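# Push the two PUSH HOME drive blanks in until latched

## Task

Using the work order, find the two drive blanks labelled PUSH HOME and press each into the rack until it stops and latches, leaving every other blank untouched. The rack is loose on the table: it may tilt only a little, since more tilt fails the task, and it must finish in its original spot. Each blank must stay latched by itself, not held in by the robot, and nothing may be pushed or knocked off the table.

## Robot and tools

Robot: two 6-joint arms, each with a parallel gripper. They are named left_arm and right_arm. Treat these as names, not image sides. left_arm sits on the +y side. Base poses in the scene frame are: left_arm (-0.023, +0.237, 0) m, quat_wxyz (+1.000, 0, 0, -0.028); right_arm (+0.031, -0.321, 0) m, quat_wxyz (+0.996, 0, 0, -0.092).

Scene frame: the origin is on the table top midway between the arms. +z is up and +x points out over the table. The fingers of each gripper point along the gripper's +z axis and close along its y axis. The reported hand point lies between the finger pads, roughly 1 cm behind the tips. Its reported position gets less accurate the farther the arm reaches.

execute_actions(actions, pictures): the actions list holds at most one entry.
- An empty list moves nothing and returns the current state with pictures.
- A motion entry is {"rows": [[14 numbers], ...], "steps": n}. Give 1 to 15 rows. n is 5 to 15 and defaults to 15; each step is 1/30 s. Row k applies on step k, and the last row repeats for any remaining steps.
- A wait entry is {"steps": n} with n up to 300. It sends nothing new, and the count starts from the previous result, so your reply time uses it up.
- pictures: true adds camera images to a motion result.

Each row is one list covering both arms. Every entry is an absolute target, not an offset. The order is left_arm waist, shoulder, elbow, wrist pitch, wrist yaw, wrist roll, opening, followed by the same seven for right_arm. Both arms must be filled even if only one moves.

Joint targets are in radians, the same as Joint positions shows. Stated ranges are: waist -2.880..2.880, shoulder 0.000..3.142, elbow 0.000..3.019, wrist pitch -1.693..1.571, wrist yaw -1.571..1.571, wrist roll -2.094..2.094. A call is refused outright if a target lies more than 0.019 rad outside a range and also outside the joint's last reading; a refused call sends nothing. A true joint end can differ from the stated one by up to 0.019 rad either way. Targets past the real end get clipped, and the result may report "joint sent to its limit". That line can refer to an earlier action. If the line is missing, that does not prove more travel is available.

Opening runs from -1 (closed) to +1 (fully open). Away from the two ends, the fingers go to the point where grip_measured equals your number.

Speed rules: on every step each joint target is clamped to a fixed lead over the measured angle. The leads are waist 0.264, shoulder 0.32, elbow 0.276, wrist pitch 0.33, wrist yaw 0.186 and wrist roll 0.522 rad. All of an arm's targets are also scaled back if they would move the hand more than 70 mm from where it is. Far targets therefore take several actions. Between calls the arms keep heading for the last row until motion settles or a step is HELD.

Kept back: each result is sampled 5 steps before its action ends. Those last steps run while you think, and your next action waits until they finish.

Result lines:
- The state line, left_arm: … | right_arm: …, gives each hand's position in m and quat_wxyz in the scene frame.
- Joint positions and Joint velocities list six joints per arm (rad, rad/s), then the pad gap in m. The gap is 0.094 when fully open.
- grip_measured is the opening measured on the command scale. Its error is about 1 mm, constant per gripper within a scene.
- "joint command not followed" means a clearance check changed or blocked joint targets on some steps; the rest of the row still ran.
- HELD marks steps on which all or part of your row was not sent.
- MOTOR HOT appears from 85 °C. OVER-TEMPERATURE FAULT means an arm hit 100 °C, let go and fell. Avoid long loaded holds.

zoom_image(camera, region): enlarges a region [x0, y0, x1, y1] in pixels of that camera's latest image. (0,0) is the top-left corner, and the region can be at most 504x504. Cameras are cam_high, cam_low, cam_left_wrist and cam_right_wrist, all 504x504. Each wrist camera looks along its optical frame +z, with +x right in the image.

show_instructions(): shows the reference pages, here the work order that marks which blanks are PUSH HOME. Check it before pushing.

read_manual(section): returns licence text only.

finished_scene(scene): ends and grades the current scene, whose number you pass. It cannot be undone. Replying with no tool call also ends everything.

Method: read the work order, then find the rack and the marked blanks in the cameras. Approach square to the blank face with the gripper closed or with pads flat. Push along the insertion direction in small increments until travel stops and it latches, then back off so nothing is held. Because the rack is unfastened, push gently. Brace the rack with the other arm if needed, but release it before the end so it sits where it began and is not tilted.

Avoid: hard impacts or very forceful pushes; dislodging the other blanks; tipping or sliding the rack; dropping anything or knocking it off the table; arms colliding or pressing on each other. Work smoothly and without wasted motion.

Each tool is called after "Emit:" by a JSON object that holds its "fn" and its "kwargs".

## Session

Emit:
{"fn": "show_instructions", "kwargs": {}}

Emit:
{"fn": "execute_actions", "kwargs": {"actions": []}}

Reference images for this scene: work order.

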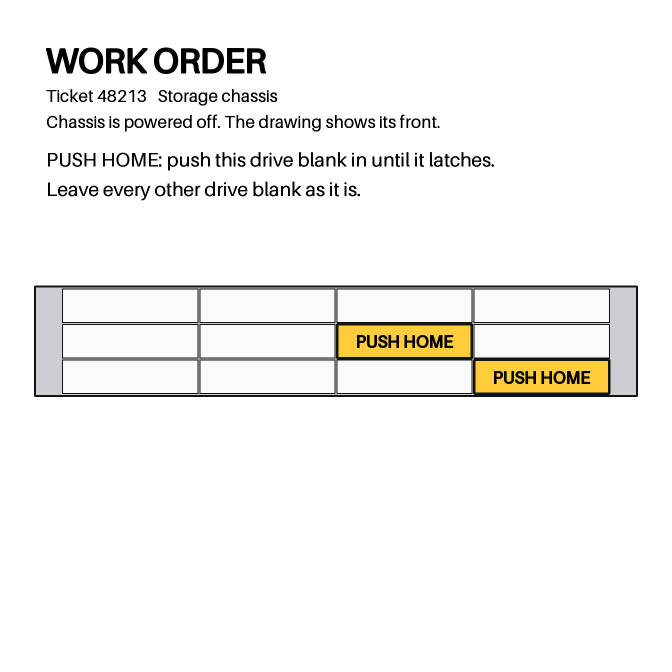

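Scene clock: 0.00 s of 5100.00 s.
left_arm: end_effector_position=(+0.6479, +0.7433, +0.1777) grip_measured=+1.000 end_effector_quat_wxyz=(+0.448, +0.492, +0.737, +0.120) | right_arm: end_effector_position=(+0.8097, -0.3764, +0.2709) grip_measured=+1.000 end_effector_quat_wxyz=(+0.634, +0.133, +0.670, +0.364)
Joint positions: left_arm=[ 0.856  2.411  2.426 -1.032  0.837  1.725  0.094] | right_arm=[ 0.009  1.958  1.402  0.633 -0.5    0.754  0.094]
Joint velocities: left_arm=[-0.024  0.005 -0.002  0.012 -0.066 -0.037  0.   ] | right_arm=[ 0.005  0.005  0.007  0.017  0.022 -0.051  0.   ]

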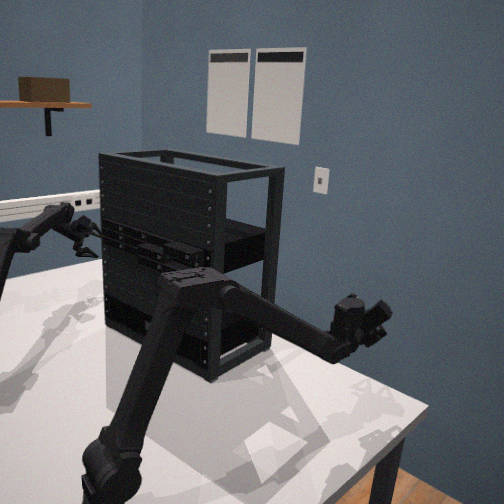

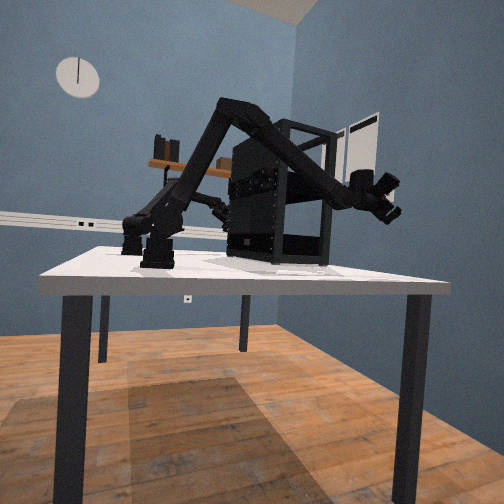

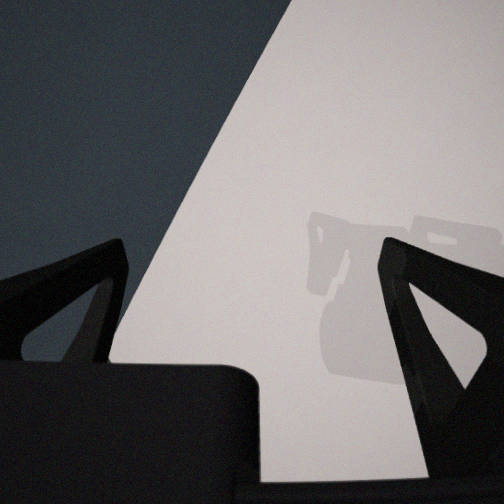

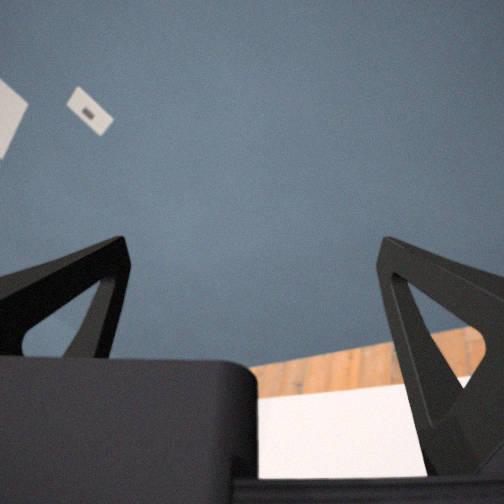

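Emit:
{"fn": "execute_actions", "kwargs": {"actions": [{"rows":[[0.856,0.5,0.62,0.0,-0.774,0,-1,0.009,1.958,1.402,0.633,-0.5,0.754,1]]}]}}

Emit:
{"fn": "execute_actions", "kwargs": {"actions": [{"steps":45}]}}

Emit:
{"fn": "execute_actions", "kwargs": {"actions": [{"rows":[[-0.718,0.5,0.62,0.0,-0.774,0,-1,0.009,1.958,1.402,0.633,-0.5,0.754,1]]}]}}

Scene clock: 3.37 s of 5100.00 s.
left_arm: end_effector_position=(+0.5930, +0.7796, +0.1972) grip_measured=-0.977 end_effector_quat_wxyz=(+0.345, +0.284, +0.859, +0.251) | right_arm: end_effector_position=(+0.8097, -0.3764, +0.2709) grip_measured=+1.000 end_effector_quat_wxyz=(+0.634, +0.133, +0.670, +0.364)
Joint positions: left_arm=[ 0.855  2.098  1.923 -0.575  0.372  1.274  0.001] | right_arm=[ 0.009  1.958  1.402  0.633 -0.5    0.754  0.094]
Joint velocities: left_arm=[ 0.005 -1.158 -1.429  1.443 -1.253 -1.385 -0.005] | right_arm=[ 0.005 -0.024  0.007 -0.007 -0.022 -0.037  0.   ]
Steps of this call (steps 1 to 90: nothing new was sent; then 0.03 s passed at rest; steps 91 to 100: the first 10 steps of this action). Readings (joint positions):
91: left_arm=[0.856 2.399 2.401 -1.004 0.800 1.691] | right_arm=[0.009 1.958 1.402 0.633 -0.500 0.754]
92: left_arm=[0.855 2.369 2.342 -0.949 0.749 1.643] | right_arm=[0.009 1.958 1.402 0.633 -0.500 0.754]
94: left_arm=[0.855 2.310 2.233 -0.856 0.653 1.550] | right_arm=[0.009 1.958 1.402 0.633 -0.500 0.754]
98: left_arm=[0.855 2.173 2.024 -0.669 0.465 1.366] | right_arm=[0.009 1.958 1.402 0.633 -0.500 0.754]
100: the state above

Scene clock: 4.87 s of 5100.00 s.
left_arm: end_effector_position=(+0.0981, +0.5328, +0.4396) grip_measured=-0.979 end_effector_quat_wxyz=(+0.537, -0.497, +0.460, +0.504) | right_arm: end_effector_position=(+0.8097, -0.3764, +0.2709) grip_measured=+1.000 end_effector_quat_wxyz=(+0.634, +0.133, +0.670, +0.364)
Joint positions: left_arm=[ 0.855  0.498  0.618 -0.002 -0.775  0.012  0.001] | right_arm=[ 0.009  1.958  1.402  0.633 -0.5    0.754  0.094]
Joint velocities: left_arm=[ 0.005 -0.005  0.012 -0.002  0.007 -0.051  0.   ] | right_arm=[ 0.005  0.015  0.002 -0.012 -0.022  0.095  0.   ]
Kept back: nothing.
Steps of this call (steps 1 to 5: the last 5 steps of your previous action; steps 6 to 45: the robot went on to your last target). Readings (joint positions):
1: left_arm=[0.855 2.059 1.873 -0.529 0.325 1.229] | right_arm=[0.009 1.958 1.402 0.633 -0.500 0.754]
2: left_arm=[0.855 2.019 1.824 -0.483 0.280 1.183] | right_arm=[0.009 1.958 1.402 0.633 -0.500 0.754]
4: left_arm=[0.855 1.937 1.726 -0.391 0.187 1.093] | right_arm=[0.009 1.958 1.402 0.633 -0.500 0.754]
8: left_arm=[0.855 1.763 1.532 -0.215 0.001 0.908] | right_arm=[0.009 1.958 1.402 0.633 -0.500 0.754]
45: the state above

Scene clock: 5.20 s of 5100.00 s.
left_arm: end_effector_position=(+0.2770, +0.3486, +0.4397) grip_measured=-0.979 end_effector_quat_wxyz=(+0.694, -0.271, +0.620, +0.245) | right_arm: end_effector_position=(+0.8097, -0.3764, +0.2709) grip_measured=+1.000 end_effector_quat_wxyz=(+0.634, +0.133, +0.670, +0.364)
Joint positions: left_arm=[ 0.03   0.498  0.618 -0.002 -0.773  0.01   0.001] | right_arm=[ 0.009  1.958  1.402  0.633 -0.5    0.754  0.094]
Joint velocities: left_arm=[-2.828 -0.005  0.017  0.002  0.007  0.007 -0.   ] | right_arm=[-0.015 -0.024  0.002  0.012  0.007  0.051  0.   ]
Steps of this call (steps 1 to 10: the first 10 steps of this action). Readings (joint positions):
1: left_arm=[0.836 0.498 0.618 -0.002 -0.782 0.011] | right_arm=[0.009 1.958 1.402 0.633 -0.500 0.754]
2: left_arm=[0.774 0.498 0.618 -0.002 -0.783 0.010] | right_arm=[0.009 1.958 1.402 0.633 -0.500 0.754]
4: left_arm=[0.598 0.498 0.618 -0.002 -0.778 0.010] | right_arm=[0.009 1.958 1.402 0.633 -0.500 0.754]
8: left_arm=[0.220 0.498 0.618 -0.002 -0.773 0.010] | right_arm=[0.009 1.958 1.402 0.633 -0.500 0.754]
10: the state above

Emit:
{"fn": "execute_actions", "kwargs": {"actions": [{"rows":[[-0.718,0.768,0.67,0.115,-0.774,0,-1,0.009,1.958,1.402,0.633,-0.5,0.754,1]]}]}}

Emit:
{"fn": "execute_actions", "kwargs": {"actions": [{"steps":15}], "pictures": true}}

Emit:
{"fn": "zoom_image", "kwargs": {"camera": "cam_left_wrist", "region": [0,50,504,350]}}

Scene clock: 5.77 s of 5100.00 s.
left_arm: end_effector_position=(+0.3335, +0.0503, +0.3746) grip_measured=-0.979 end_effector_quat_wxyz=(+0.689, +0.025, +0.724, +0.016) | right_arm: end_effector_position=(+0.8097, -0.3764, +0.2709) grip_measured=+1.000 end_effector_quat_wxyz=(+0.634, +0.133, +0.670, +0.364)
Joint positions: left_arm=[-0.728  0.811  0.644  0.099 -0.771  0.01   0.001] | right_arm=[ 0.009  1.958  1.402  0.633 -0.5    0.754  0.094]
Joint velocities: left_arm=[ 0.005 -0.142 -0.002 -0.002 -0.037  0.037  0.   ] | right_arm=[-0.005  0.005  0.007  0.007 -0.051  0.022  0.   ]
Steps of this call (steps 1 to 5: the last 5 steps of your previous action; steps 6 to 7: the robot went on to your last target; steps 8 to 17: the first 10 steps of this action). Readings (joint positions):
8: left_arm=[-0.692 0.512 0.618 0.010 -0.771 0.010] | right_arm=[0.009 1.958 1.402 0.633 -0.500 0.754]
9: left_arm=[-0.726 0.544 0.623 0.042 -0.771 0.010] | right_arm=[0.009 1.958 1.402 0.633 -0.500 0.754]
11: left_arm=[-0.739 0.654 0.641 0.088 -0.771 0.010] | right_arm=[0.009 1.958 1.402 0.633 -0.500 0.754]
15: left_arm=[-0.729 0.805 0.644 0.099 -0.771 0.010] | right_arm=[0.009 1.958 1.402 0.633 -0.500 0.754]
17: the state above

Scene clock: 6.27 s of 5100.00 s.
left_arm: end_effector_position=(+0.3269, +0.0572, +0.3880) grip_measured=-0.979 end_effector_quat_wxyz=(+0.699, +0.015, +0.715, +0.007) | right_arm: end_effector_position=(+0.8097, -0.3764, +0.2709) grip_measured=+1.000 end_effector_quat_wxyz=(+0.634, +0.133, +0.670, +0.364)
Joint positions: left_arm=[-0.727  0.774  0.644  0.099 -0.772  0.01   0.001] | right_arm=[ 0.009  1.958  1.402  0.633 -0.5    0.754  0.094]
Joint velocities: left_arm=[ 0.005  0.015 -0.002 -0.007 -0.007  0.066 -0.   ] | right_arm=[-0.005  0.005 -0.007  0.007  0.037  0.051  0.   ]
Kept back: nothing.
Steps of this call (steps 1 to 5: the last 5 steps of your previous action; steps 6 to 15: the robot went on to your last target). Readings (joint positions):
1: left_arm=[-0.727 0.806 0.644 0.099 -0.771 0.010] | right_arm=[0.009 1.958 1.402 0.633 -0.500 0.754]
2: left_arm=[-0.727 0.798 0.644 0.099 -0.771 0.010] | right_arm=[0.009 1.958 1.402 0.633 -0.500 0.754]
4: left_arm=[-0.727 0.785 0.644 0.099 -0.772 0.010] | right_arm=[0.009 1.958 1.402 0.633 -0.500 0.754]
8: left_arm=[-0.727 0.774 0.644 0.099 -0.772 0.010] | right_arm=[0.009 1.958 1.402 0.633 -0.500 0.754]
15: the state above

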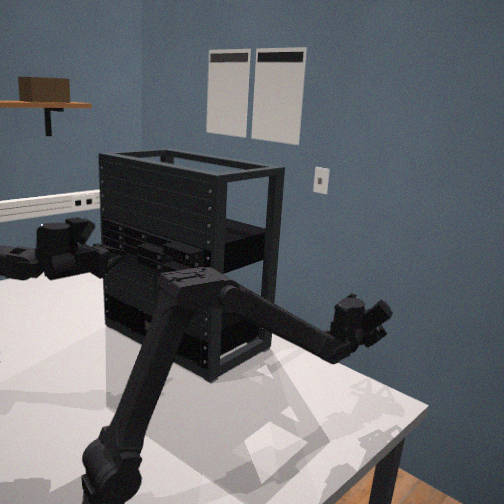

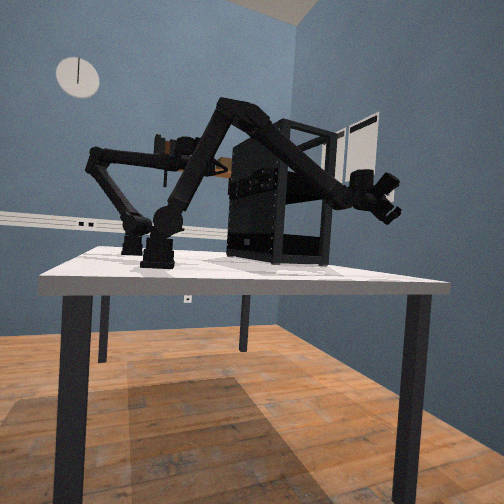

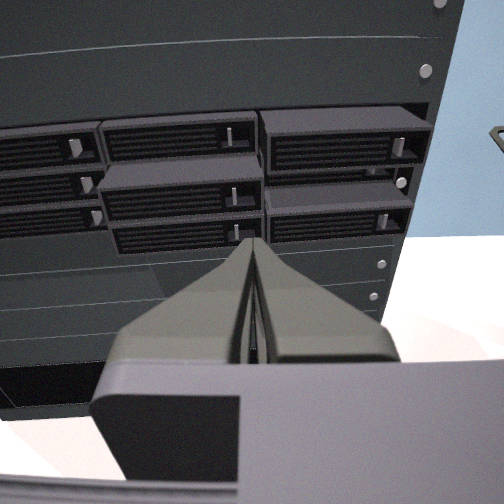

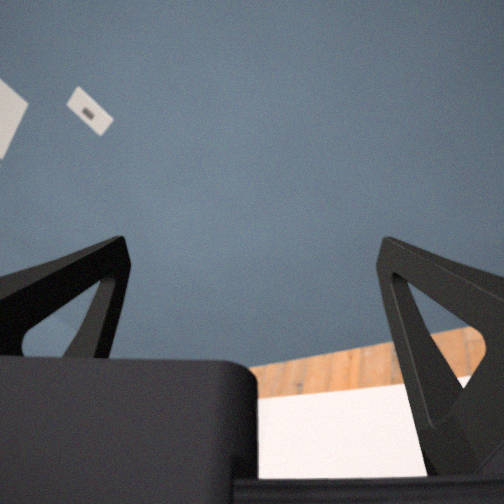

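Region (0, 50, 504, 350) of cam_left_wrist's 504x504 image, scaled by 1.000; it fills the top 300 rows of this view, and the rest is white.

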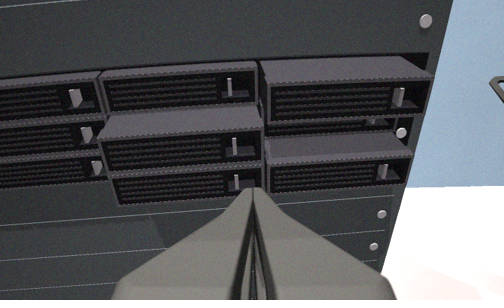

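Emit:
{"fn": "execute_actions", "kwargs": {"actions": [{"rows":[[-0.72,0.82,0.69,0.15,-0.77,0,-1,0.009,1.958,1.402,0.633,-0.5,0.754,1],[-0.72,0.87,0.69,0.2,-0.77,0,-1,0.009,1.958,1.402,0.633,-0.5,0.754,1],[-0.71,0.92,0.7,0.25,-0.76,0,-1,0.009,1.958,1.402,0.633,-0.5,0.754,1],[-0.71,0.97,0.7,0.3,-0.76,0,-1,0.009,1.958,1.402,0.633,-0.5,0.754,1],[-0.7,1.02,0.7,0.35,-0.75,0,-1,0.009,1.958,1.402,0.633,-0.5,0.754,1],[-0.7,1.07,0.7,0.4,-0.75,0,-1,0.009,1.958,1.402,0.633,-0.5,0.754,1],[-0.69,1.11,0.7,0.45,-0.75,0,-1,0.009,1.958,1.402,0.633,-0.5,0.754,1],[-0.69,1.15,0.7,0.49,-0.75,0,-1,0.009,1.958,1.402,0.633,-0.5,0.754,1],[-0.69,1.18,0.7,0.52,-0.75,0,-1,0.009,1.958,1.402,0.633,-0.5,0.754,1],[-0.69,1.205,0.7,0.55,-0.75,0,-1,0.009,1.958,1.402,0.633,-0.5,0.754,1]]}]}}

Emit:
{"fn": "execute_actions", "kwargs": {"actions": [{"steps":20}], "pictures": true}}

Scene clock: 7.07 s of 5100.00 s.
left_arm: end_effector_position=(+0.3966, +0.0021, +0.3258) grip_measured=-0.979 end_effector_quat_wxyz=(+0.704, +0.008, +0.710, +0.005) | right_arm: end_effector_position=(+0.8097, -0.3764, +0.2709) grip_measured=+1.000 end_effector_quat_wxyz=(+0.634, +0.133, +0.670, +0.364)
Joint positions: left_arm=[-0.7    1.143  0.668  0.464 -0.751  0.009  0.001] | right_arm=[ 0.009  1.958  1.402  0.633 -0.5    0.754  0.094]
Joint velocities: left_arm=[ 0.063  1.411 -0.007  0.916  0.022  0.007  0.   ] | right_arm=[-0.024 -0.015 -0.007  0.012  0.081  0.037  0.   ]
Steps of this call (steps 1 to 14: the robot went on to your last target; steps 15 to 24: the first 10 steps of this action). Readings (joint positions):
15: left_arm=[-0.727 0.776 0.644 0.104 -0.772 0.010] | right_arm=[0.009 1.958 1.402 0.633 -0.500 0.754]
16: left_arm=[-0.727 0.785 0.644 0.123 -0.772 0.010] | right_arm=[0.009 1.958 1.402 0.633 -0.500 0.754]
18: left_arm=[-0.724 0.835 0.648 0.200 -0.766 0.010] | right_arm=[0.009 1.958 1.402 0.633 -0.500 0.754]
22: left_arm=[-0.708 1.040 0.667 0.390 -0.752 0.009] | right_arm=[0.009 1.958 1.402 0.633 -0.500 0.754]
24: the state above

Scene clock: 7.73 s of 5100.00 s.
left_arm: end_effector_position=(+0.4076, -0.0067, +0.3055) grip_measured=-0.979 end_effector_quat_wxyz=(+0.702, +0.009, +0.712, +0.007) | right_arm: end_effector_position=(+0.8097, -0.3764, +0.2709) grip_measured=+1.000 end_effector_quat_wxyz=(+0.634, +0.133, +0.670, +0.364)
Joint positions: left_arm=[-0.697  1.219  0.668  0.533 -0.75   0.009  0.001] | right_arm=[ 0.009  1.958  1.402  0.633 -0.5    0.754  0.094]
Joint velocities: left_arm=[-0.005  0.005 -0.007 -0.002  0.037 -0.007  0.   ] | right_arm=[-0.005 -0.005  0.002 -0.007 -0.066  0.037  0.   ]
Kept back: nothing.
Steps of this call (steps 1 to 5: the last 5 steps of your previous action; steps 6 to 20: the robot went on to your last target). Readings (joint positions):
1: left_arm=[-0.698 1.185 0.668 0.487 -0.751 0.009] | right_arm=[0.009 1.958 1.402 0.633 -0.500 0.754]
2: left_arm=[-0.697 1.216 0.668 0.500 -0.750 0.009] | right_arm=[0.009 1.958 1.402 0.633 -0.500 0.754]
4: left_arm=[-0.697 1.241 0.668 0.508 -0.750 0.009] | right_arm=[0.009 1.958 1.402 0.633 -0.500 0.754]
8: left_arm=[-0.697 1.229 0.668 0.527 -0.750 0.009] | right_arm=[0.009 1.958 1.402 0.633 -0.500 0.754]
20: the state above

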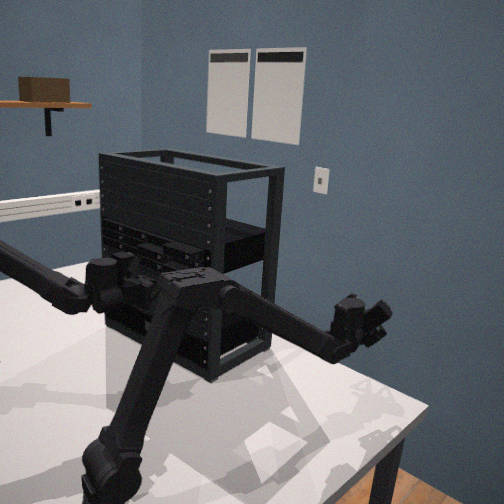

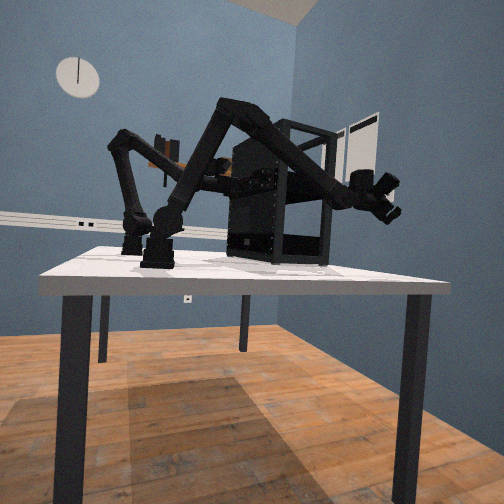

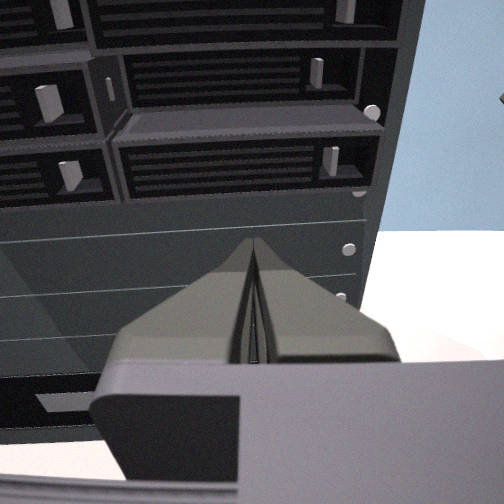

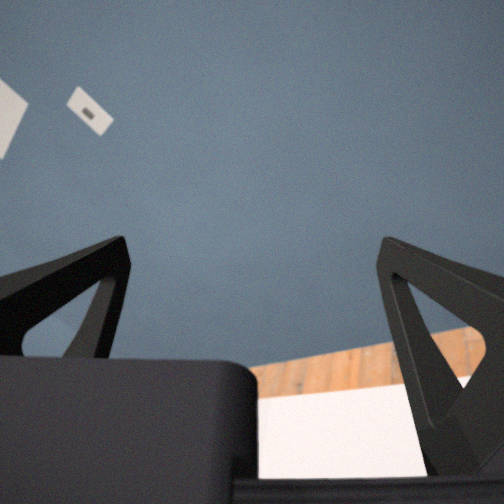

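Emit:
{"fn": "execute_actions", "kwargs": {"actions": [{"rows":[[-0.68,1.22,0.73,0.54,-0.74,0,-1,0.009,1.958,1.402,0.633,-0.5,0.754,1],[-0.67,1.23,0.74,0.54,-0.73,0,-1,0.009,1.958,1.402,0.633,-0.5,0.754,1],[-0.655,1.25,0.75,0.54,-0.715,0,-1,0.009,1.958,1.402,0.633,-0.5,0.754,1],[-0.64,1.267,0.757,0.54,-0.7,0,-1,0.009,1.958,1.402,0.633,-0.5,0.754,1]]}]}}

Emit:
{"fn": "execute_actions", "kwargs": {"actions": [{"steps":10}], "pictures": true}}

Scene clock: 8.37 s of 5100.00 s.
left_arm: end_effector_position=(+0.4319, +0.0003, +0.3108) grip_measured=-0.979 end_effector_quat_wxyz=(+0.704, +0.004, +0.710, +0.008) | right_arm: end_effector_position=(+0.8097, -0.3764, +0.2709) grip_measured=+1.000 end_effector_quat_wxyz=(+0.634, +0.133, +0.670, +0.364)
Joint positions: left_arm=[-0.641  1.254  0.709  0.533 -0.703  0.009  0.001] | right_arm=[ 0.009  1.958  1.402  0.633 -0.5    0.754  0.094]
Joint velocities: left_arm=[-0.034  0.034  0.017 -0.007 -0.051  0.037 -0.001] | right_arm=[-0.015 -0.005 -0.002  0.002 -0.095  0.037  0.   ]
Steps of this call (steps 1 to 9: the robot went on to your last target; steps 10 to 19: the first 10 steps of this action). Readings (joint positions):
10: left_arm=[-0.697 1.219 0.668 0.533 -0.747 0.009] | right_arm=[0.009 1.958 1.402 0.633 -0.500 0.754]
11: left_arm=[-0.694 1.219 0.670 0.533 -0.740 0.009] | right_arm=[0.009 1.958 1.402 0.633 -0.500 0.754]
13: left_arm=[-0.681 1.224 0.680 0.533 -0.715 0.009] | right_arm=[0.009 1.958 1.402 0.633 -0.500 0.754]
17: left_arm=[-0.646 1.250 0.708 0.533 -0.703 0.009] | right_arm=[0.009 1.958 1.402 0.633 -0.500 0.754]
19: the state above

Scene clock: 8.70 s of 5100.00 s.
left_arm: end_effector_position=(+0.4320, +0.0001, +0.3104) grip_measured=-0.979 end_effector_quat_wxyz=(+0.703, +0.004, +0.711, +0.008) | right_arm: end_effector_position=(+0.8097, -0.3764, +0.2709) grip_measured=+1.000 end_effector_quat_wxyz=(+0.634, +0.133, +0.670, +0.364)
Joint positions: left_arm=[-0.641  1.255  0.709  0.533 -0.702  0.009  0.001] | right_arm=[ 0.009  1.958  1.402  0.633 -0.5    0.754  0.094]
Joint velocities: left_arm=[-0.005  0.005 -0.007 -0.012  0.007  0.022 -0.001] | right_arm=[-0.005 -0.005  0.002  0.017  0.022  0.095  0.   ]
Kept back: nothing.
Steps of this call (steps 1 to 5: the last 5 steps of your previous action; steps 6 to 10: the robot went on to your last target). Readings (joint positions):
1: left_arm=[-0.641 1.255 0.709 0.533 -0.703 0.009] | right_arm=[0.009 1.958 1.402 0.633 -0.500 0.754]
2: left_arm=[-0.641 1.255 0.709 0.533 -0.702 0.009] | right_arm=[0.009 1.958 1.402 0.633 -0.500 0.754]
4: left_arm=[-0.641 1.255 0.709 0.533 -0.702 0.009] | right_arm=[0.009 1.958 1.402 0.633 -0.500 0.754]
8: left_arm=[-0.641 1.255 0.709 0.533 -0.702 0.009] | right_arm=[0.009 1.958 1.402 0.633 -0.500 0.754]
10: the state above

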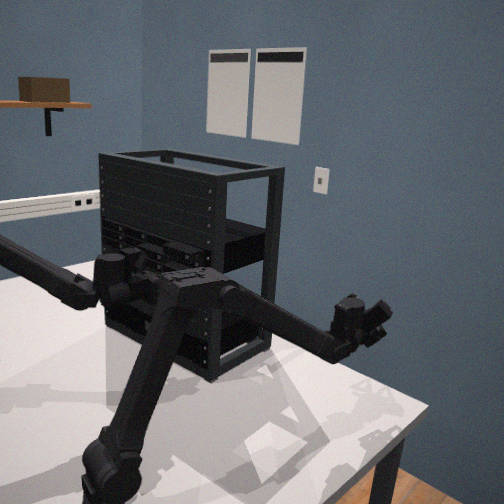

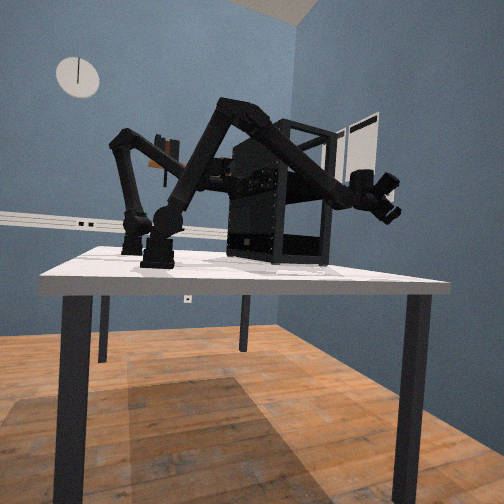

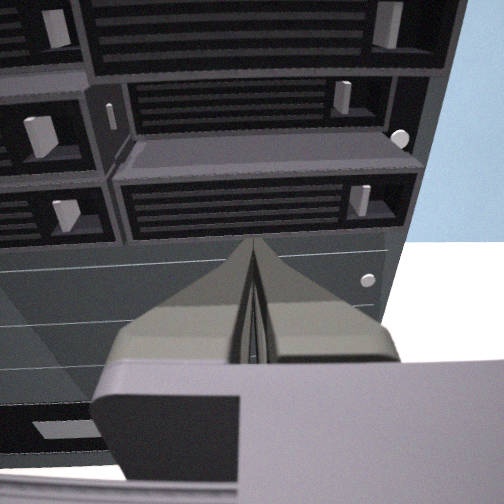

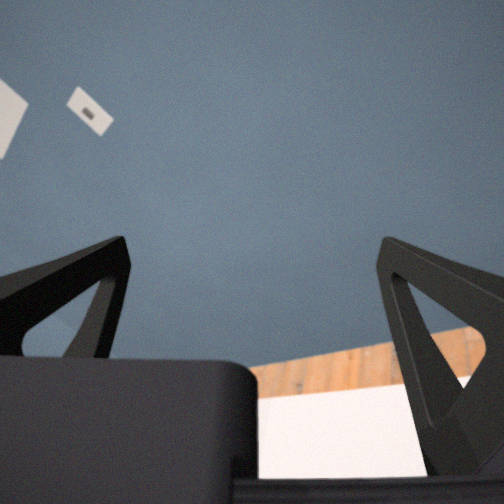

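Raise ~1 cm, then push.

Emit:
{"fn": "execute_actions", "kwargs": {"actions": [{"rows":[[-0.64,1.265,0.778,0.54,-0.7,0,-1,0.009,1.958,1.402,0.633,-0.5,0.754,1]],"steps":12}]}}

Emit:
{"fn": "execute_actions", "kwargs": {"actions": [{"rows":[[-0.635,1.275,0.785,0.54,-0.695,0,-1,0.009,1.958,1.402,0.633,-0.5,0.754,1],[-0.628,1.285,0.794,0.54,-0.69,0,-1,0.009,1.958,1.402,0.633,-0.5,0.754,1],[-0.621,1.295,0.803,0.54,-0.685,0,-1,0.009,1.958,1.402,0.633,-0.5,0.754,1],[-0.614,1.305,0.812,0.54,-0.68,0,-1,0.009,1.958,1.402,0.633,-0.5,0.754,1],[-0.607,1.315,0.821,0.54,-0.675,0,-1,0.009,1.958,1.402,0.633,-0.5,0.754,1],[-0.6,1.325,0.83,0.54,-0.67,0,-1,0.009,1.958,1.402,0.633,-0.5,0.754,1],[-0.59,1.335,0.839,0.54,-0.665,0,-1,0.009,1.958,1.402,0.633,-0.5,0.754,1],[-0.58,1.345,0.848,0.54,-0.66,0,-1,0.009,1.958,1.402,0.633,-0.5,0.754,1]]}]}}

Emit:
{"fn": "execute_actions", "kwargs": {"actions": [{"steps":10}], "pictures": true}}

Scene clock: 9.27 s of 5100.00 s.
left_arm: end_effector_position=(+0.4344, -0.0019, +0.3188) grip_measured=-0.979 end_effector_quat_wxyz=(+0.708, +0.001, +0.706, +0.004) | right_arm: end_effector_position=(+0.8097, -0.3764, +0.2709) grip_measured=+1.000 end_effector_quat_wxyz=(+0.634, +0.133, +0.670, +0.364)
Joint positions: left_arm=[-0.641  1.255  0.725  0.533 -0.702  0.009  0.001] | right_arm=[ 0.009  1.958  1.402  0.633 -0.5    0.754  0.094]
Joint velocities: left_arm=[-0.024 -0.015  0.037 -0.007  0.037 -0.051 -0.001] | right_arm=[-0.005 -0.005  0.002 -0.002  0.007 -0.022  0.   ]
Steps of this call (steps 1 to 10: the robot went on to your last target; steps 11 to 17: the first 7 steps of this action). Readings (joint positions):
11: left_arm=[-0.641 1.255 0.710 0.533 -0.702 0.009] | right_arm=[0.009 1.958 1.402 0.633 -0.500 0.754]
12: left_arm=[-0.641 1.255 0.712 0.533 -0.702 0.009] | right_arm=[0.009 1.958 1.402 0.633 -0.500 0.754]
14: left_arm=[-0.641 1.255 0.718 0.533 -0.702 0.009] | right_arm=[0.009 1.958 1.402 0.633 -0.500 0.754]
17: the state above

Scene clock: 9.77 s of 5100.00 s.
left_arm: end_effector_position=(+0.4602, -0.0056, +0.3200) grip_measured=-0.979 end_effector_quat_wxyz=(+0.707, +0.003, +0.707, +0.004) | right_arm: end_effector_position=(+0.8097, -0.3764, +0.2709) grip_measured=+1.000 end_effector_quat_wxyz=(+0.634, +0.133, +0.670, +0.364)
Joint positions: left_arm=[-0.605  1.314  0.781  0.533 -0.663  0.009  0.001] | right_arm=[ 0.009  1.958  1.402  0.633 -0.5    0.754  0.094]
Joint velocities: left_arm=[ 0.112  0.19   0.173 -0.012  0.037 -0.066  0.   ] | right_arm=[ 0.005 -0.015  0.002 -0.007 -0.066  0.007  0.   ]
Steps of this call (steps 1 to 5: the last 5 steps of your previous action; steps 6 to 15: the first 10 steps of this action). Readings (joint positions):
6: left_arm=[-0.641 1.255 0.726 0.533 -0.700 0.009] | right_arm=[0.009 1.958 1.402 0.633 -0.500 0.754]
7: left_arm=[-0.641 1.256 0.727 0.533 -0.697 0.009] | right_arm=[0.009 1.958 1.402 0.633 -0.500 0.754]
9: left_arm=[-0.638 1.266 0.737 0.533 -0.687 0.009] | right_arm=[0.009 1.958 1.402 0.633 -0.500 0.754]
13: left_arm=[-0.618 1.298 0.766 0.533 -0.672 0.009] | right_arm=[0.009 1.958 1.402 0.633 -0.500 0.754]
15: the state above

Scene clock: 10.10 s of 5100.00 s.
left_arm: end_effector_position=(+0.4641, -0.0056, +0.3200) grip_measured=-0.979 end_effector_quat_wxyz=(+0.707, +0.001, +0.707, +0.005) | right_arm: end_effector_position=(+0.8097, -0.3764, +0.2709) grip_measured=+1.000 end_effector_quat_wxyz=(+0.634, +0.133, +0.670, +0.364)
Joint positions: left_arm=[-0.601  1.323  0.79   0.533 -0.662  0.009  0.001] | right_arm=[ 0.009  1.958  1.402  0.633 -0.5    0.754  0.094]
Joint velocities: left_arm=[-0.005  0.015  0.007  0.007 -0.037 -0.022 -0.001] | right_arm=[-0.015  0.005 -0.002  0.002 -0.037  0.022  0.   ]
Kept back: nothing.
Steps of this call (steps 1 to 5: the last 5 steps of your previous action; steps 6 to 10: the robot went on to your last target). Readings (joint positions):
1: left_arm=[-0.602 1.319 0.786 0.533 -0.662 0.009] | right_arm=[0.009 1.958 1.402 0.633 -0.500 0.754]
2: left_arm=[-0.601 1.322 0.789 0.533 -0.662 0.009] | right_arm=[0.009 1.958 1.402 0.633 -0.500 0.754]
4: left_arm=[-0.601 1.323 0.790 0.533 -0.662 0.009] | right_arm=[0.009 1.958 1.402 0.633 -0.500 0.754]
8: left_arm=[-0.601 1.323 0.790 0.533 -0.662 0.009] | right_arm=[0.009 1.958 1.402 0.633 -0.500 0.754]
10: the state above

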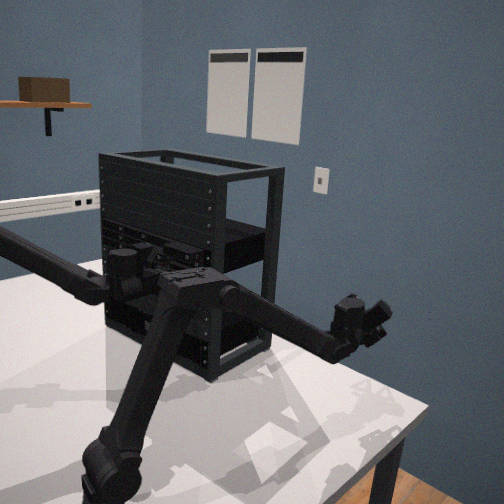

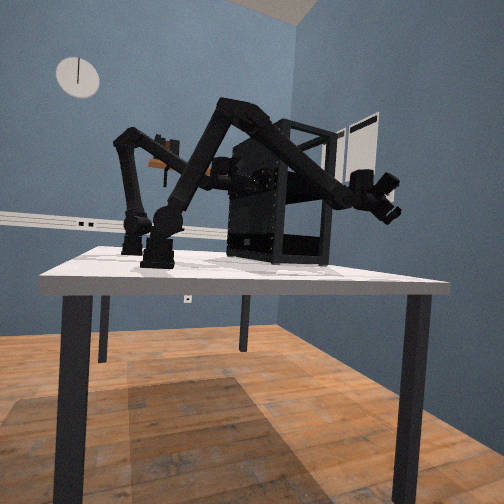

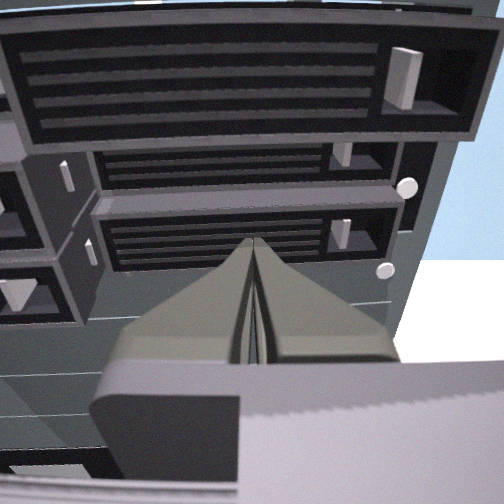

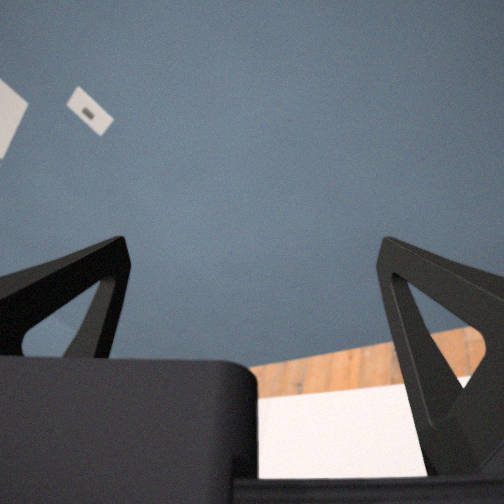

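Emit:
{"fn": "execute_actions", "kwargs": {"actions": [{"rows":[[-0.572,1.353,0.857,0.54,-0.655,0,-1,0.009,1.958,1.402,0.633,-0.5,0.754,1],[-0.564,1.361,0.865,0.54,-0.65,0,-1,0.009,1.958,1.402,0.633,-0.5,0.754,1],[-0.556,1.369,0.873,0.54,-0.647,0,-1,0.009,1.958,1.402,0.633,-0.5,0.754,1],[-0.548,1.377,0.881,0.54,-0.644,0,-1,0.009,1.958,1.402,0.633,-0.5,0.754,1],[-0.54,1.385,0.889,0.54,-0.642,0,-1,0.009,1.958,1.402,0.633,-0.5,0.754,1],[-0.532,1.392,0.897,0.54,-0.64,0,-1,0.009,1.958,1.402,0.633,-0.5,0.754,1]]}]}}

Emit:
{"fn": "execute_actions", "kwargs": {"actions": [{"steps":8}], "pictures": true}}

Scene clock: 11.37 s of 5100.00 s.
left_arm: end_effector_position=(+0.4758, -0.0045, +0.3199) grip_measured=-0.979 end_effector_quat_wxyz=(+0.707, +0.001, +0.707, +0.006) | right_arm: end_effector_position=(+0.8097, -0.3764, +0.2709) grip_measured=+1.000 end_effector_quat_wxyz=(+0.634, +0.133, +0.670, +0.364)
Joint positions: left_arm=[-0.581  1.347  0.812  0.534 -0.645  0.009  0.001] | right_arm=[ 0.009  1.958  1.402  0.633 -0.5    0.754  0.094]
Joint velocities: left_arm=[-0.005 -0.005  0.002  0.002  0.022  0.037 -0.001] | right_arm=[-0.015 -0.005 -0.002  0.017 -0.051 -0.022  0.   ]
Steps of this call (steps 1 to 15: the robot went on to your last target; steps 16 to 28: nothing new was sent; steps 29 to 38: the first 10 steps of this action). Readings (joint positions):
29: left_arm=[-0.600 1.323 0.790 0.533 -0.661 0.009] | right_arm=[0.009 1.958 1.402 0.633 -0.500 0.754]
30: left_arm=[-0.598 1.324 0.791 0.533 -0.658 0.009] | right_arm=[0.009 1.958 1.402 0.633 -0.500 0.754]
32: left_arm=[-0.591 1.331 0.797 0.533 -0.649 0.009] | right_arm=[0.009 1.958 1.402 0.633 -0.500 0.754]
36: left_arm=[-0.581 1.347 0.812 0.534 -0.645 0.009] | right_arm=[0.009 1.958 1.402 0.633 -0.500 0.754]
38: the state above

Scene clock: 11.63 s of 5100.00 s.
left_arm: end_effector_position=(+0.4758, -0.0045, +0.3199) grip_measured=-0.979 end_effector_quat_wxyz=(+0.707, +0.001, +0.707, +0.006) | right_arm: end_effector_position=(+0.8097, -0.3764, +0.2709) grip_measured=+1.000 end_effector_quat_wxyz=(+0.634, +0.133, +0.670, +0.364)
Joint positions: left_arm=[-0.581  1.347  0.812  0.534 -0.645  0.009  0.001] | right_arm=[ 0.009  1.958  1.402  0.633 -0.5    0.754  0.094]
Joint velocities: left_arm=[-0.005  0.005 -0.012 -0.007  0.007  0.007  0.   ] | right_arm=[-0.005  0.005 -0.007 -0.012 -0.051  0.037  0.   ]
Kept back: nothing.
Steps of this call (steps 1 to 5: the last 5 steps of your previous action; steps 6 to 8: the robot went on to your last target). Readings (joint positions):
1: left_arm=[-0.581 1.347 0.812 0.534 -0.645 0.009] | right_arm=[0.009 1.958 1.402 0.633 -0.500 0.754]
2: left_arm=[-0.581 1.347 0.812 0.534 -0.645 0.009] | right_arm=[0.009 1.958 1.402 0.633 -0.500 0.754]
4: left_arm=[-0.581 1.347 0.812 0.534 -0.645 0.009] | right_arm=[0.009 1.958 1.402 0.633 -0.500 0.754]
8: the state above

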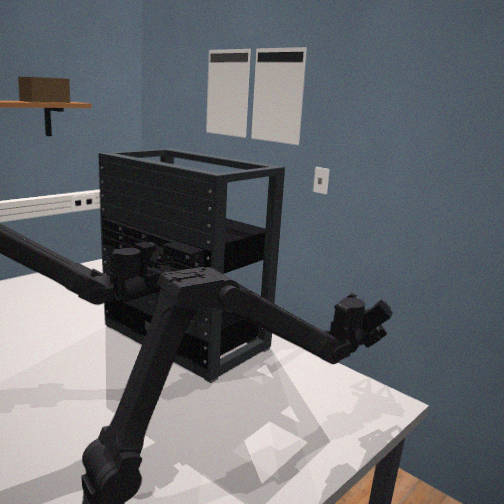

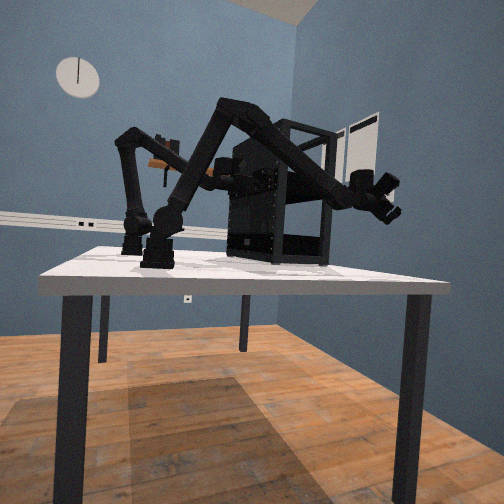

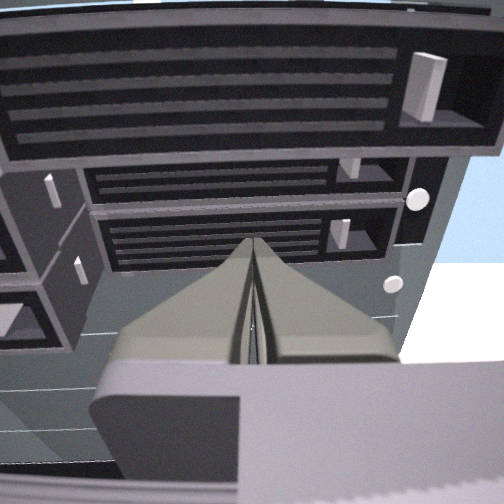

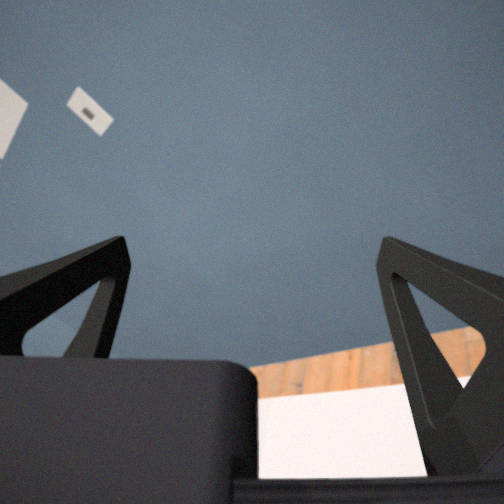

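Emit:
{"fn": "execute_actions", "kwargs": {"actions": [{"rows":[[-0.52,1.405,0.91,0.54,-0.64,0,-1,0.009,1.958,1.402,0.633,-0.5,0.754,1]],"steps":11}]}}

Emit:
{"fn": "execute_actions", "kwargs": {"actions": [{"rows":[[-0.6,1.32,0.79,0.54,-0.66,0,-1,0.009,1.958,1.402,0.633,-0.5,0.754,1],[-0.63,1.28,0.75,0.54,-0.69,0,-1,0.009,1.958,1.402,0.633,-0.5,0.754,1],[-0.66,1.24,0.71,0.54,-0.72,0,-1,0.009,1.958,1.402,0.633,-0.5,0.754,1],[-0.7,1.2,0.68,0.54,-0.75,0,-1,0.009,1.958,1.402,0.633,-0.5,0.754,1]],"steps":12}]}}

Emit:
{"fn": "execute_actions", "kwargs": {"actions": [{"rows":[[-0.6,0.75,0.8,-0.3,-0.3,0,-1,0.009,1.958,1.402,0.633,-0.5,0.754,1]]}]}}

Emit:
{"fn": "execute_actions", "kwargs": {"actions": [{"rows":[[-0.231,0.873,0.94,-0.531,0,0,-1,0.009,1.958,1.402,0.633,-0.5,0.754,1]]}]}}

Emit:
{"fn": "execute_actions", "kwargs": {"actions": [{"steps":15}], "pictures": true}}

Scene clock: 12.20 s of 5100.00 s.
left_arm: end_effector_position=(+0.4758, -0.0045, +0.3199) grip_measured=-0.979 end_effector_quat_wxyz=(+0.707, +0.001, +0.707, +0.006) | right_arm: end_effector_position=(+0.8097, -0.3764, +0.2709) grip_measured=+1.000 end_effector_quat_wxyz=(+0.634, +0.133, +0.670, +0.364)
Joint positions: left_arm=[-0.581  1.347  0.812  0.534 -0.645  0.009  0.001] | right_arm=[ 0.009  1.958  1.402  0.633 -0.5    0.754  0.094]
Joint velocities: left_arm=[-0.005 -0.005 -0.007  0.007 -0.022  0.007 -0.   ] | right_arm=[-0.015  0.005 -0.017 -0.012  0.022 -0.051  0.   ]
Steps of this call (steps 1 to 11: the robot went on to your last target; steps 12 to 17: the first 6 steps of this action). Readings (joint positions):
12: left_arm=[-0.581 1.347 0.812 0.534 -0.645 0.009] | right_arm=[0.009 1.958 1.402 0.633 -0.500 0.754]
13: left_arm=[-0.581 1.347 0.812 0.534 -0.645 0.009] | right_arm=[0.009 1.958 1.402 0.633 -0.500 0.754]
15: left_arm=[-0.581 1.347 0.812 0.534 -0.645 0.009] | right_arm=[0.009 1.958 1.402 0.633 -0.500 0.754]
17: the state above

Scene clock: 12.60 s of 5100.00 s.
left_arm: end_effector_position=(+0.4129, -0.0040, +0.3036) grip_measured=-0.979 end_effector_quat_wxyz=(+0.701, +0.007, +0.713, +0.011) | right_arm: end_effector_position=(+0.8097, -0.3764, +0.2709) grip_measured=+1.000 end_effector_quat_wxyz=(+0.634, +0.133, +0.670, +0.364)
Joint positions: left_arm=[-0.685  1.23   0.674  0.534 -0.747  0.009  0.001] | right_arm=[ 0.009  1.958  1.402  0.633 -0.5    0.754  0.094]
Joint velocities: left_arm=[-0.552 -0.523 -0.349 -0.012 -0.037  0.022 -0.001] | right_arm=[-0.015 -0.005  0.002 -0.007  0.037  0.037  0.   ]
Steps of this call (steps 1 to 5: the last 5 steps of your previous action; steps 6 to 12: the first 7 steps of this action). Readings (joint positions):
6: left_arm=[-0.586 1.343 0.808 0.534 -0.649 0.009] | right_arm=[0.009 1.958 1.402 0.633 -0.500 0.754]
7: left_arm=[-0.591 1.338 0.800 0.534 -0.667 0.009] | right_arm=[0.009 1.958 1.402 0.633 -0.500 0.754]
9: left_arm=[-0.618 1.304 0.752 0.534 -0.721 0.009] | right_arm=[0.009 1.958 1.402 0.633 -0.500 0.754]
12: the state above

Scene clock: 13.10 s of 5100.00 s.
left_arm: end_effector_position=(+0.3467, +0.0094, +0.3660) grip_measured=-0.979 end_effector_quat_wxyz=(+0.641, +0.156, +0.746, -0.092) | right_arm: end_effector_position=(+0.8097, -0.3764, +0.2709) grip_measured=+1.000 end_effector_quat_wxyz=(+0.634, +0.133, +0.670, +0.364)
Joint positions: left_arm=[-0.621  0.835  0.703 -0.04  -0.323  0.009  0.001] | right_arm=[ 0.009  1.958  1.402  0.633 -0.5    0.754  0.094]
Joint velocities: left_arm=[ 0.181 -1.353  0.569 -3.192  0.608 -0.037  0.   ] | right_arm=[-0.024 -0.015 -0.002 -0.007 -0.007 -0.081  0.   ]
Steps of this call (steps 1 to 5: the last 5 steps of your previous action; steps 6 to 15: the first 10 steps of this action). Readings (joint positions):
6: left_arm=[-0.704 1.192 0.667 0.511 -0.711 0.009] | right_arm=[0.009 1.958 1.402 0.633 -0.500 0.754]
7: left_arm=[-0.696 1.170 0.667 0.456 -0.663 0.009] | right_arm=[0.009 1.958 1.402 0.633 -0.500 0.754]
9: left_arm=[-0.673 1.105 0.668 0.354 -0.574 0.009] | right_arm=[0.009 1.958 1.402 0.633 -0.500 0.754]
13: left_arm=[-0.634 0.928 0.677 0.135 -0.387 0.009] | right_arm=[0.009 1.958 1.402 0.633 -0.500 0.754]
15: the state above

Scene clock: 13.60 s of 5100.00 s.
left_arm: end_effector_position=(+0.3937, +0.1265, +0.3439) grip_measured=-0.979 end_effector_quat_wxyz=(+0.496, +0.114, +0.859, -0.060) | right_arm: end_effector_position=(+0.8097, -0.3764, +0.2709) grip_measured=+1.000 end_effector_quat_wxyz=(+0.634, +0.133, +0.670, +0.364)
Joint positions: left_arm=[-0.204  0.889  0.889 -0.524 -0.006  0.007  0.001] | right_arm=[ 0.009  1.958  1.402  0.633 -0.5    0.754  0.094]
Joint velocities: left_arm=[-0.122 -0.015  0.012 -0.032  0.066  0.007 -0.   ] | right_arm=[ 0.015 -0.005 -0.002  0.002 -0.022 -0.081  0.   ]
Steps of this call (steps 1 to 5: the last 5 steps of your previous action; steps 6 to 15: the first 10 steps of this action). Readings (joint positions):
6: left_arm=[-0.587 0.723 0.778 -0.308 -0.228 0.008] | right_arm=[0.009 1.958 1.402 0.633 -0.500 0.754]
7: left_arm=[-0.536 0.744 0.809 -0.381 -0.135 0.008] | right_arm=[0.009 1.958 1.402 0.633 -0.500 0.754]
9: left_arm=[-0.397 0.805 0.861 -0.458 -0.034 0.008] | right_arm=[0.009 1.958 1.402 0.633 -0.500 0.754]
13: left_arm=[-0.209 0.883 0.889 -0.512 -0.011 0.007] | right_arm=[0.009 1.958 1.402 0.633 -0.500 0.754]
15: the state above

Scene clock: 14.10 s of 5100.00 s.
left_arm: end_effector_position=(+0.3906, +0.1173, +0.3447) grip_measured=-0.979 end_effector_quat_wxyz=(+0.496, +0.124, +0.857, -0.067) | right_arm: end_effector_position=(+0.8097, -0.3764, +0.2709) grip_measured=+1.000 end_effector_quat_wxyz=(+0.634, +0.133, +0.670, +0.364)
Joint positions: left_arm=[-0.225  0.887  0.889 -0.525 -0.002  0.007  0.001] | right_arm=[ 0.009  1.958  1.402  0.633 -0.5    0.754  0.094]
Joint velocities: left_arm=[-0.005  0.005  0.002 -0.007 -0.037  0.007 -0.001] | right_arm=[-0.015  0.005  0.012 -0.002 -0.037 -0.051  0.   ]
Kept back: nothing.
Steps of this call (steps 1 to 5: the last 5 steps of your previous action; steps 6 to 15: the robot went on to your last target). Readings (joint positions):
1: left_arm=[-0.209 0.888 0.889 -0.525 -0.004 0.007] | right_arm=[0.009 1.958 1.402 0.633 -0.500 0.754]
2: left_arm=[-0.214 0.888 0.889 -0.525 -0.003 0.007] | right_arm=[0.009 1.958 1.402 0.633 -0.500 0.754]
4: left_arm=[-0.222 0.887 0.889 -0.525 -0.002 0.007] | right_arm=[0.009 1.958 1.402 0.633 -0.500 0.754]
8: left_arm=[-0.225 0.887 0.889 -0.525 -0.002 0.007] | right_arm=[0.009 1.958 1.402 0.633 -0.500 0.754]
15: the state above

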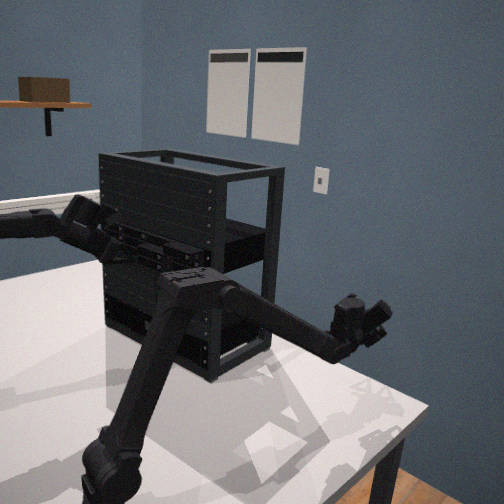

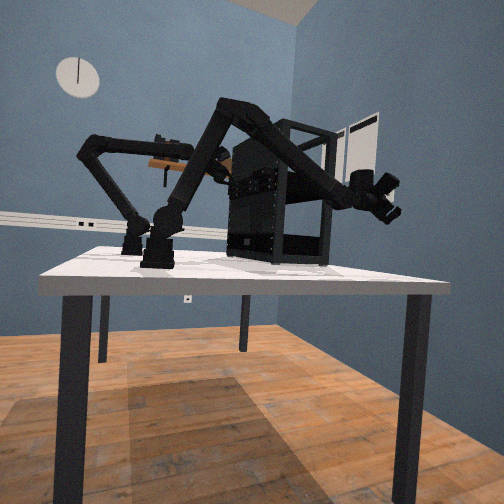

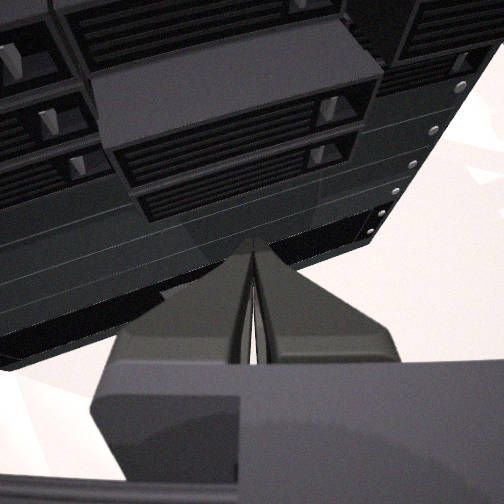

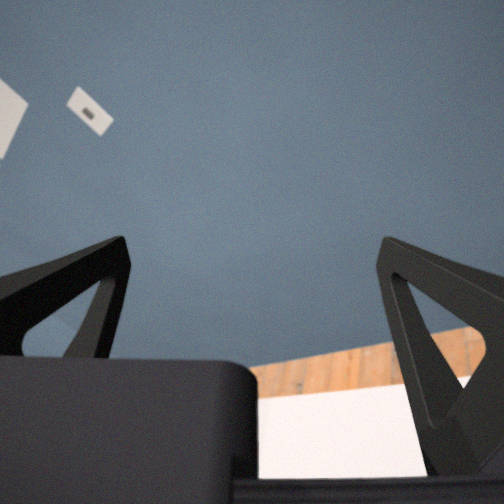

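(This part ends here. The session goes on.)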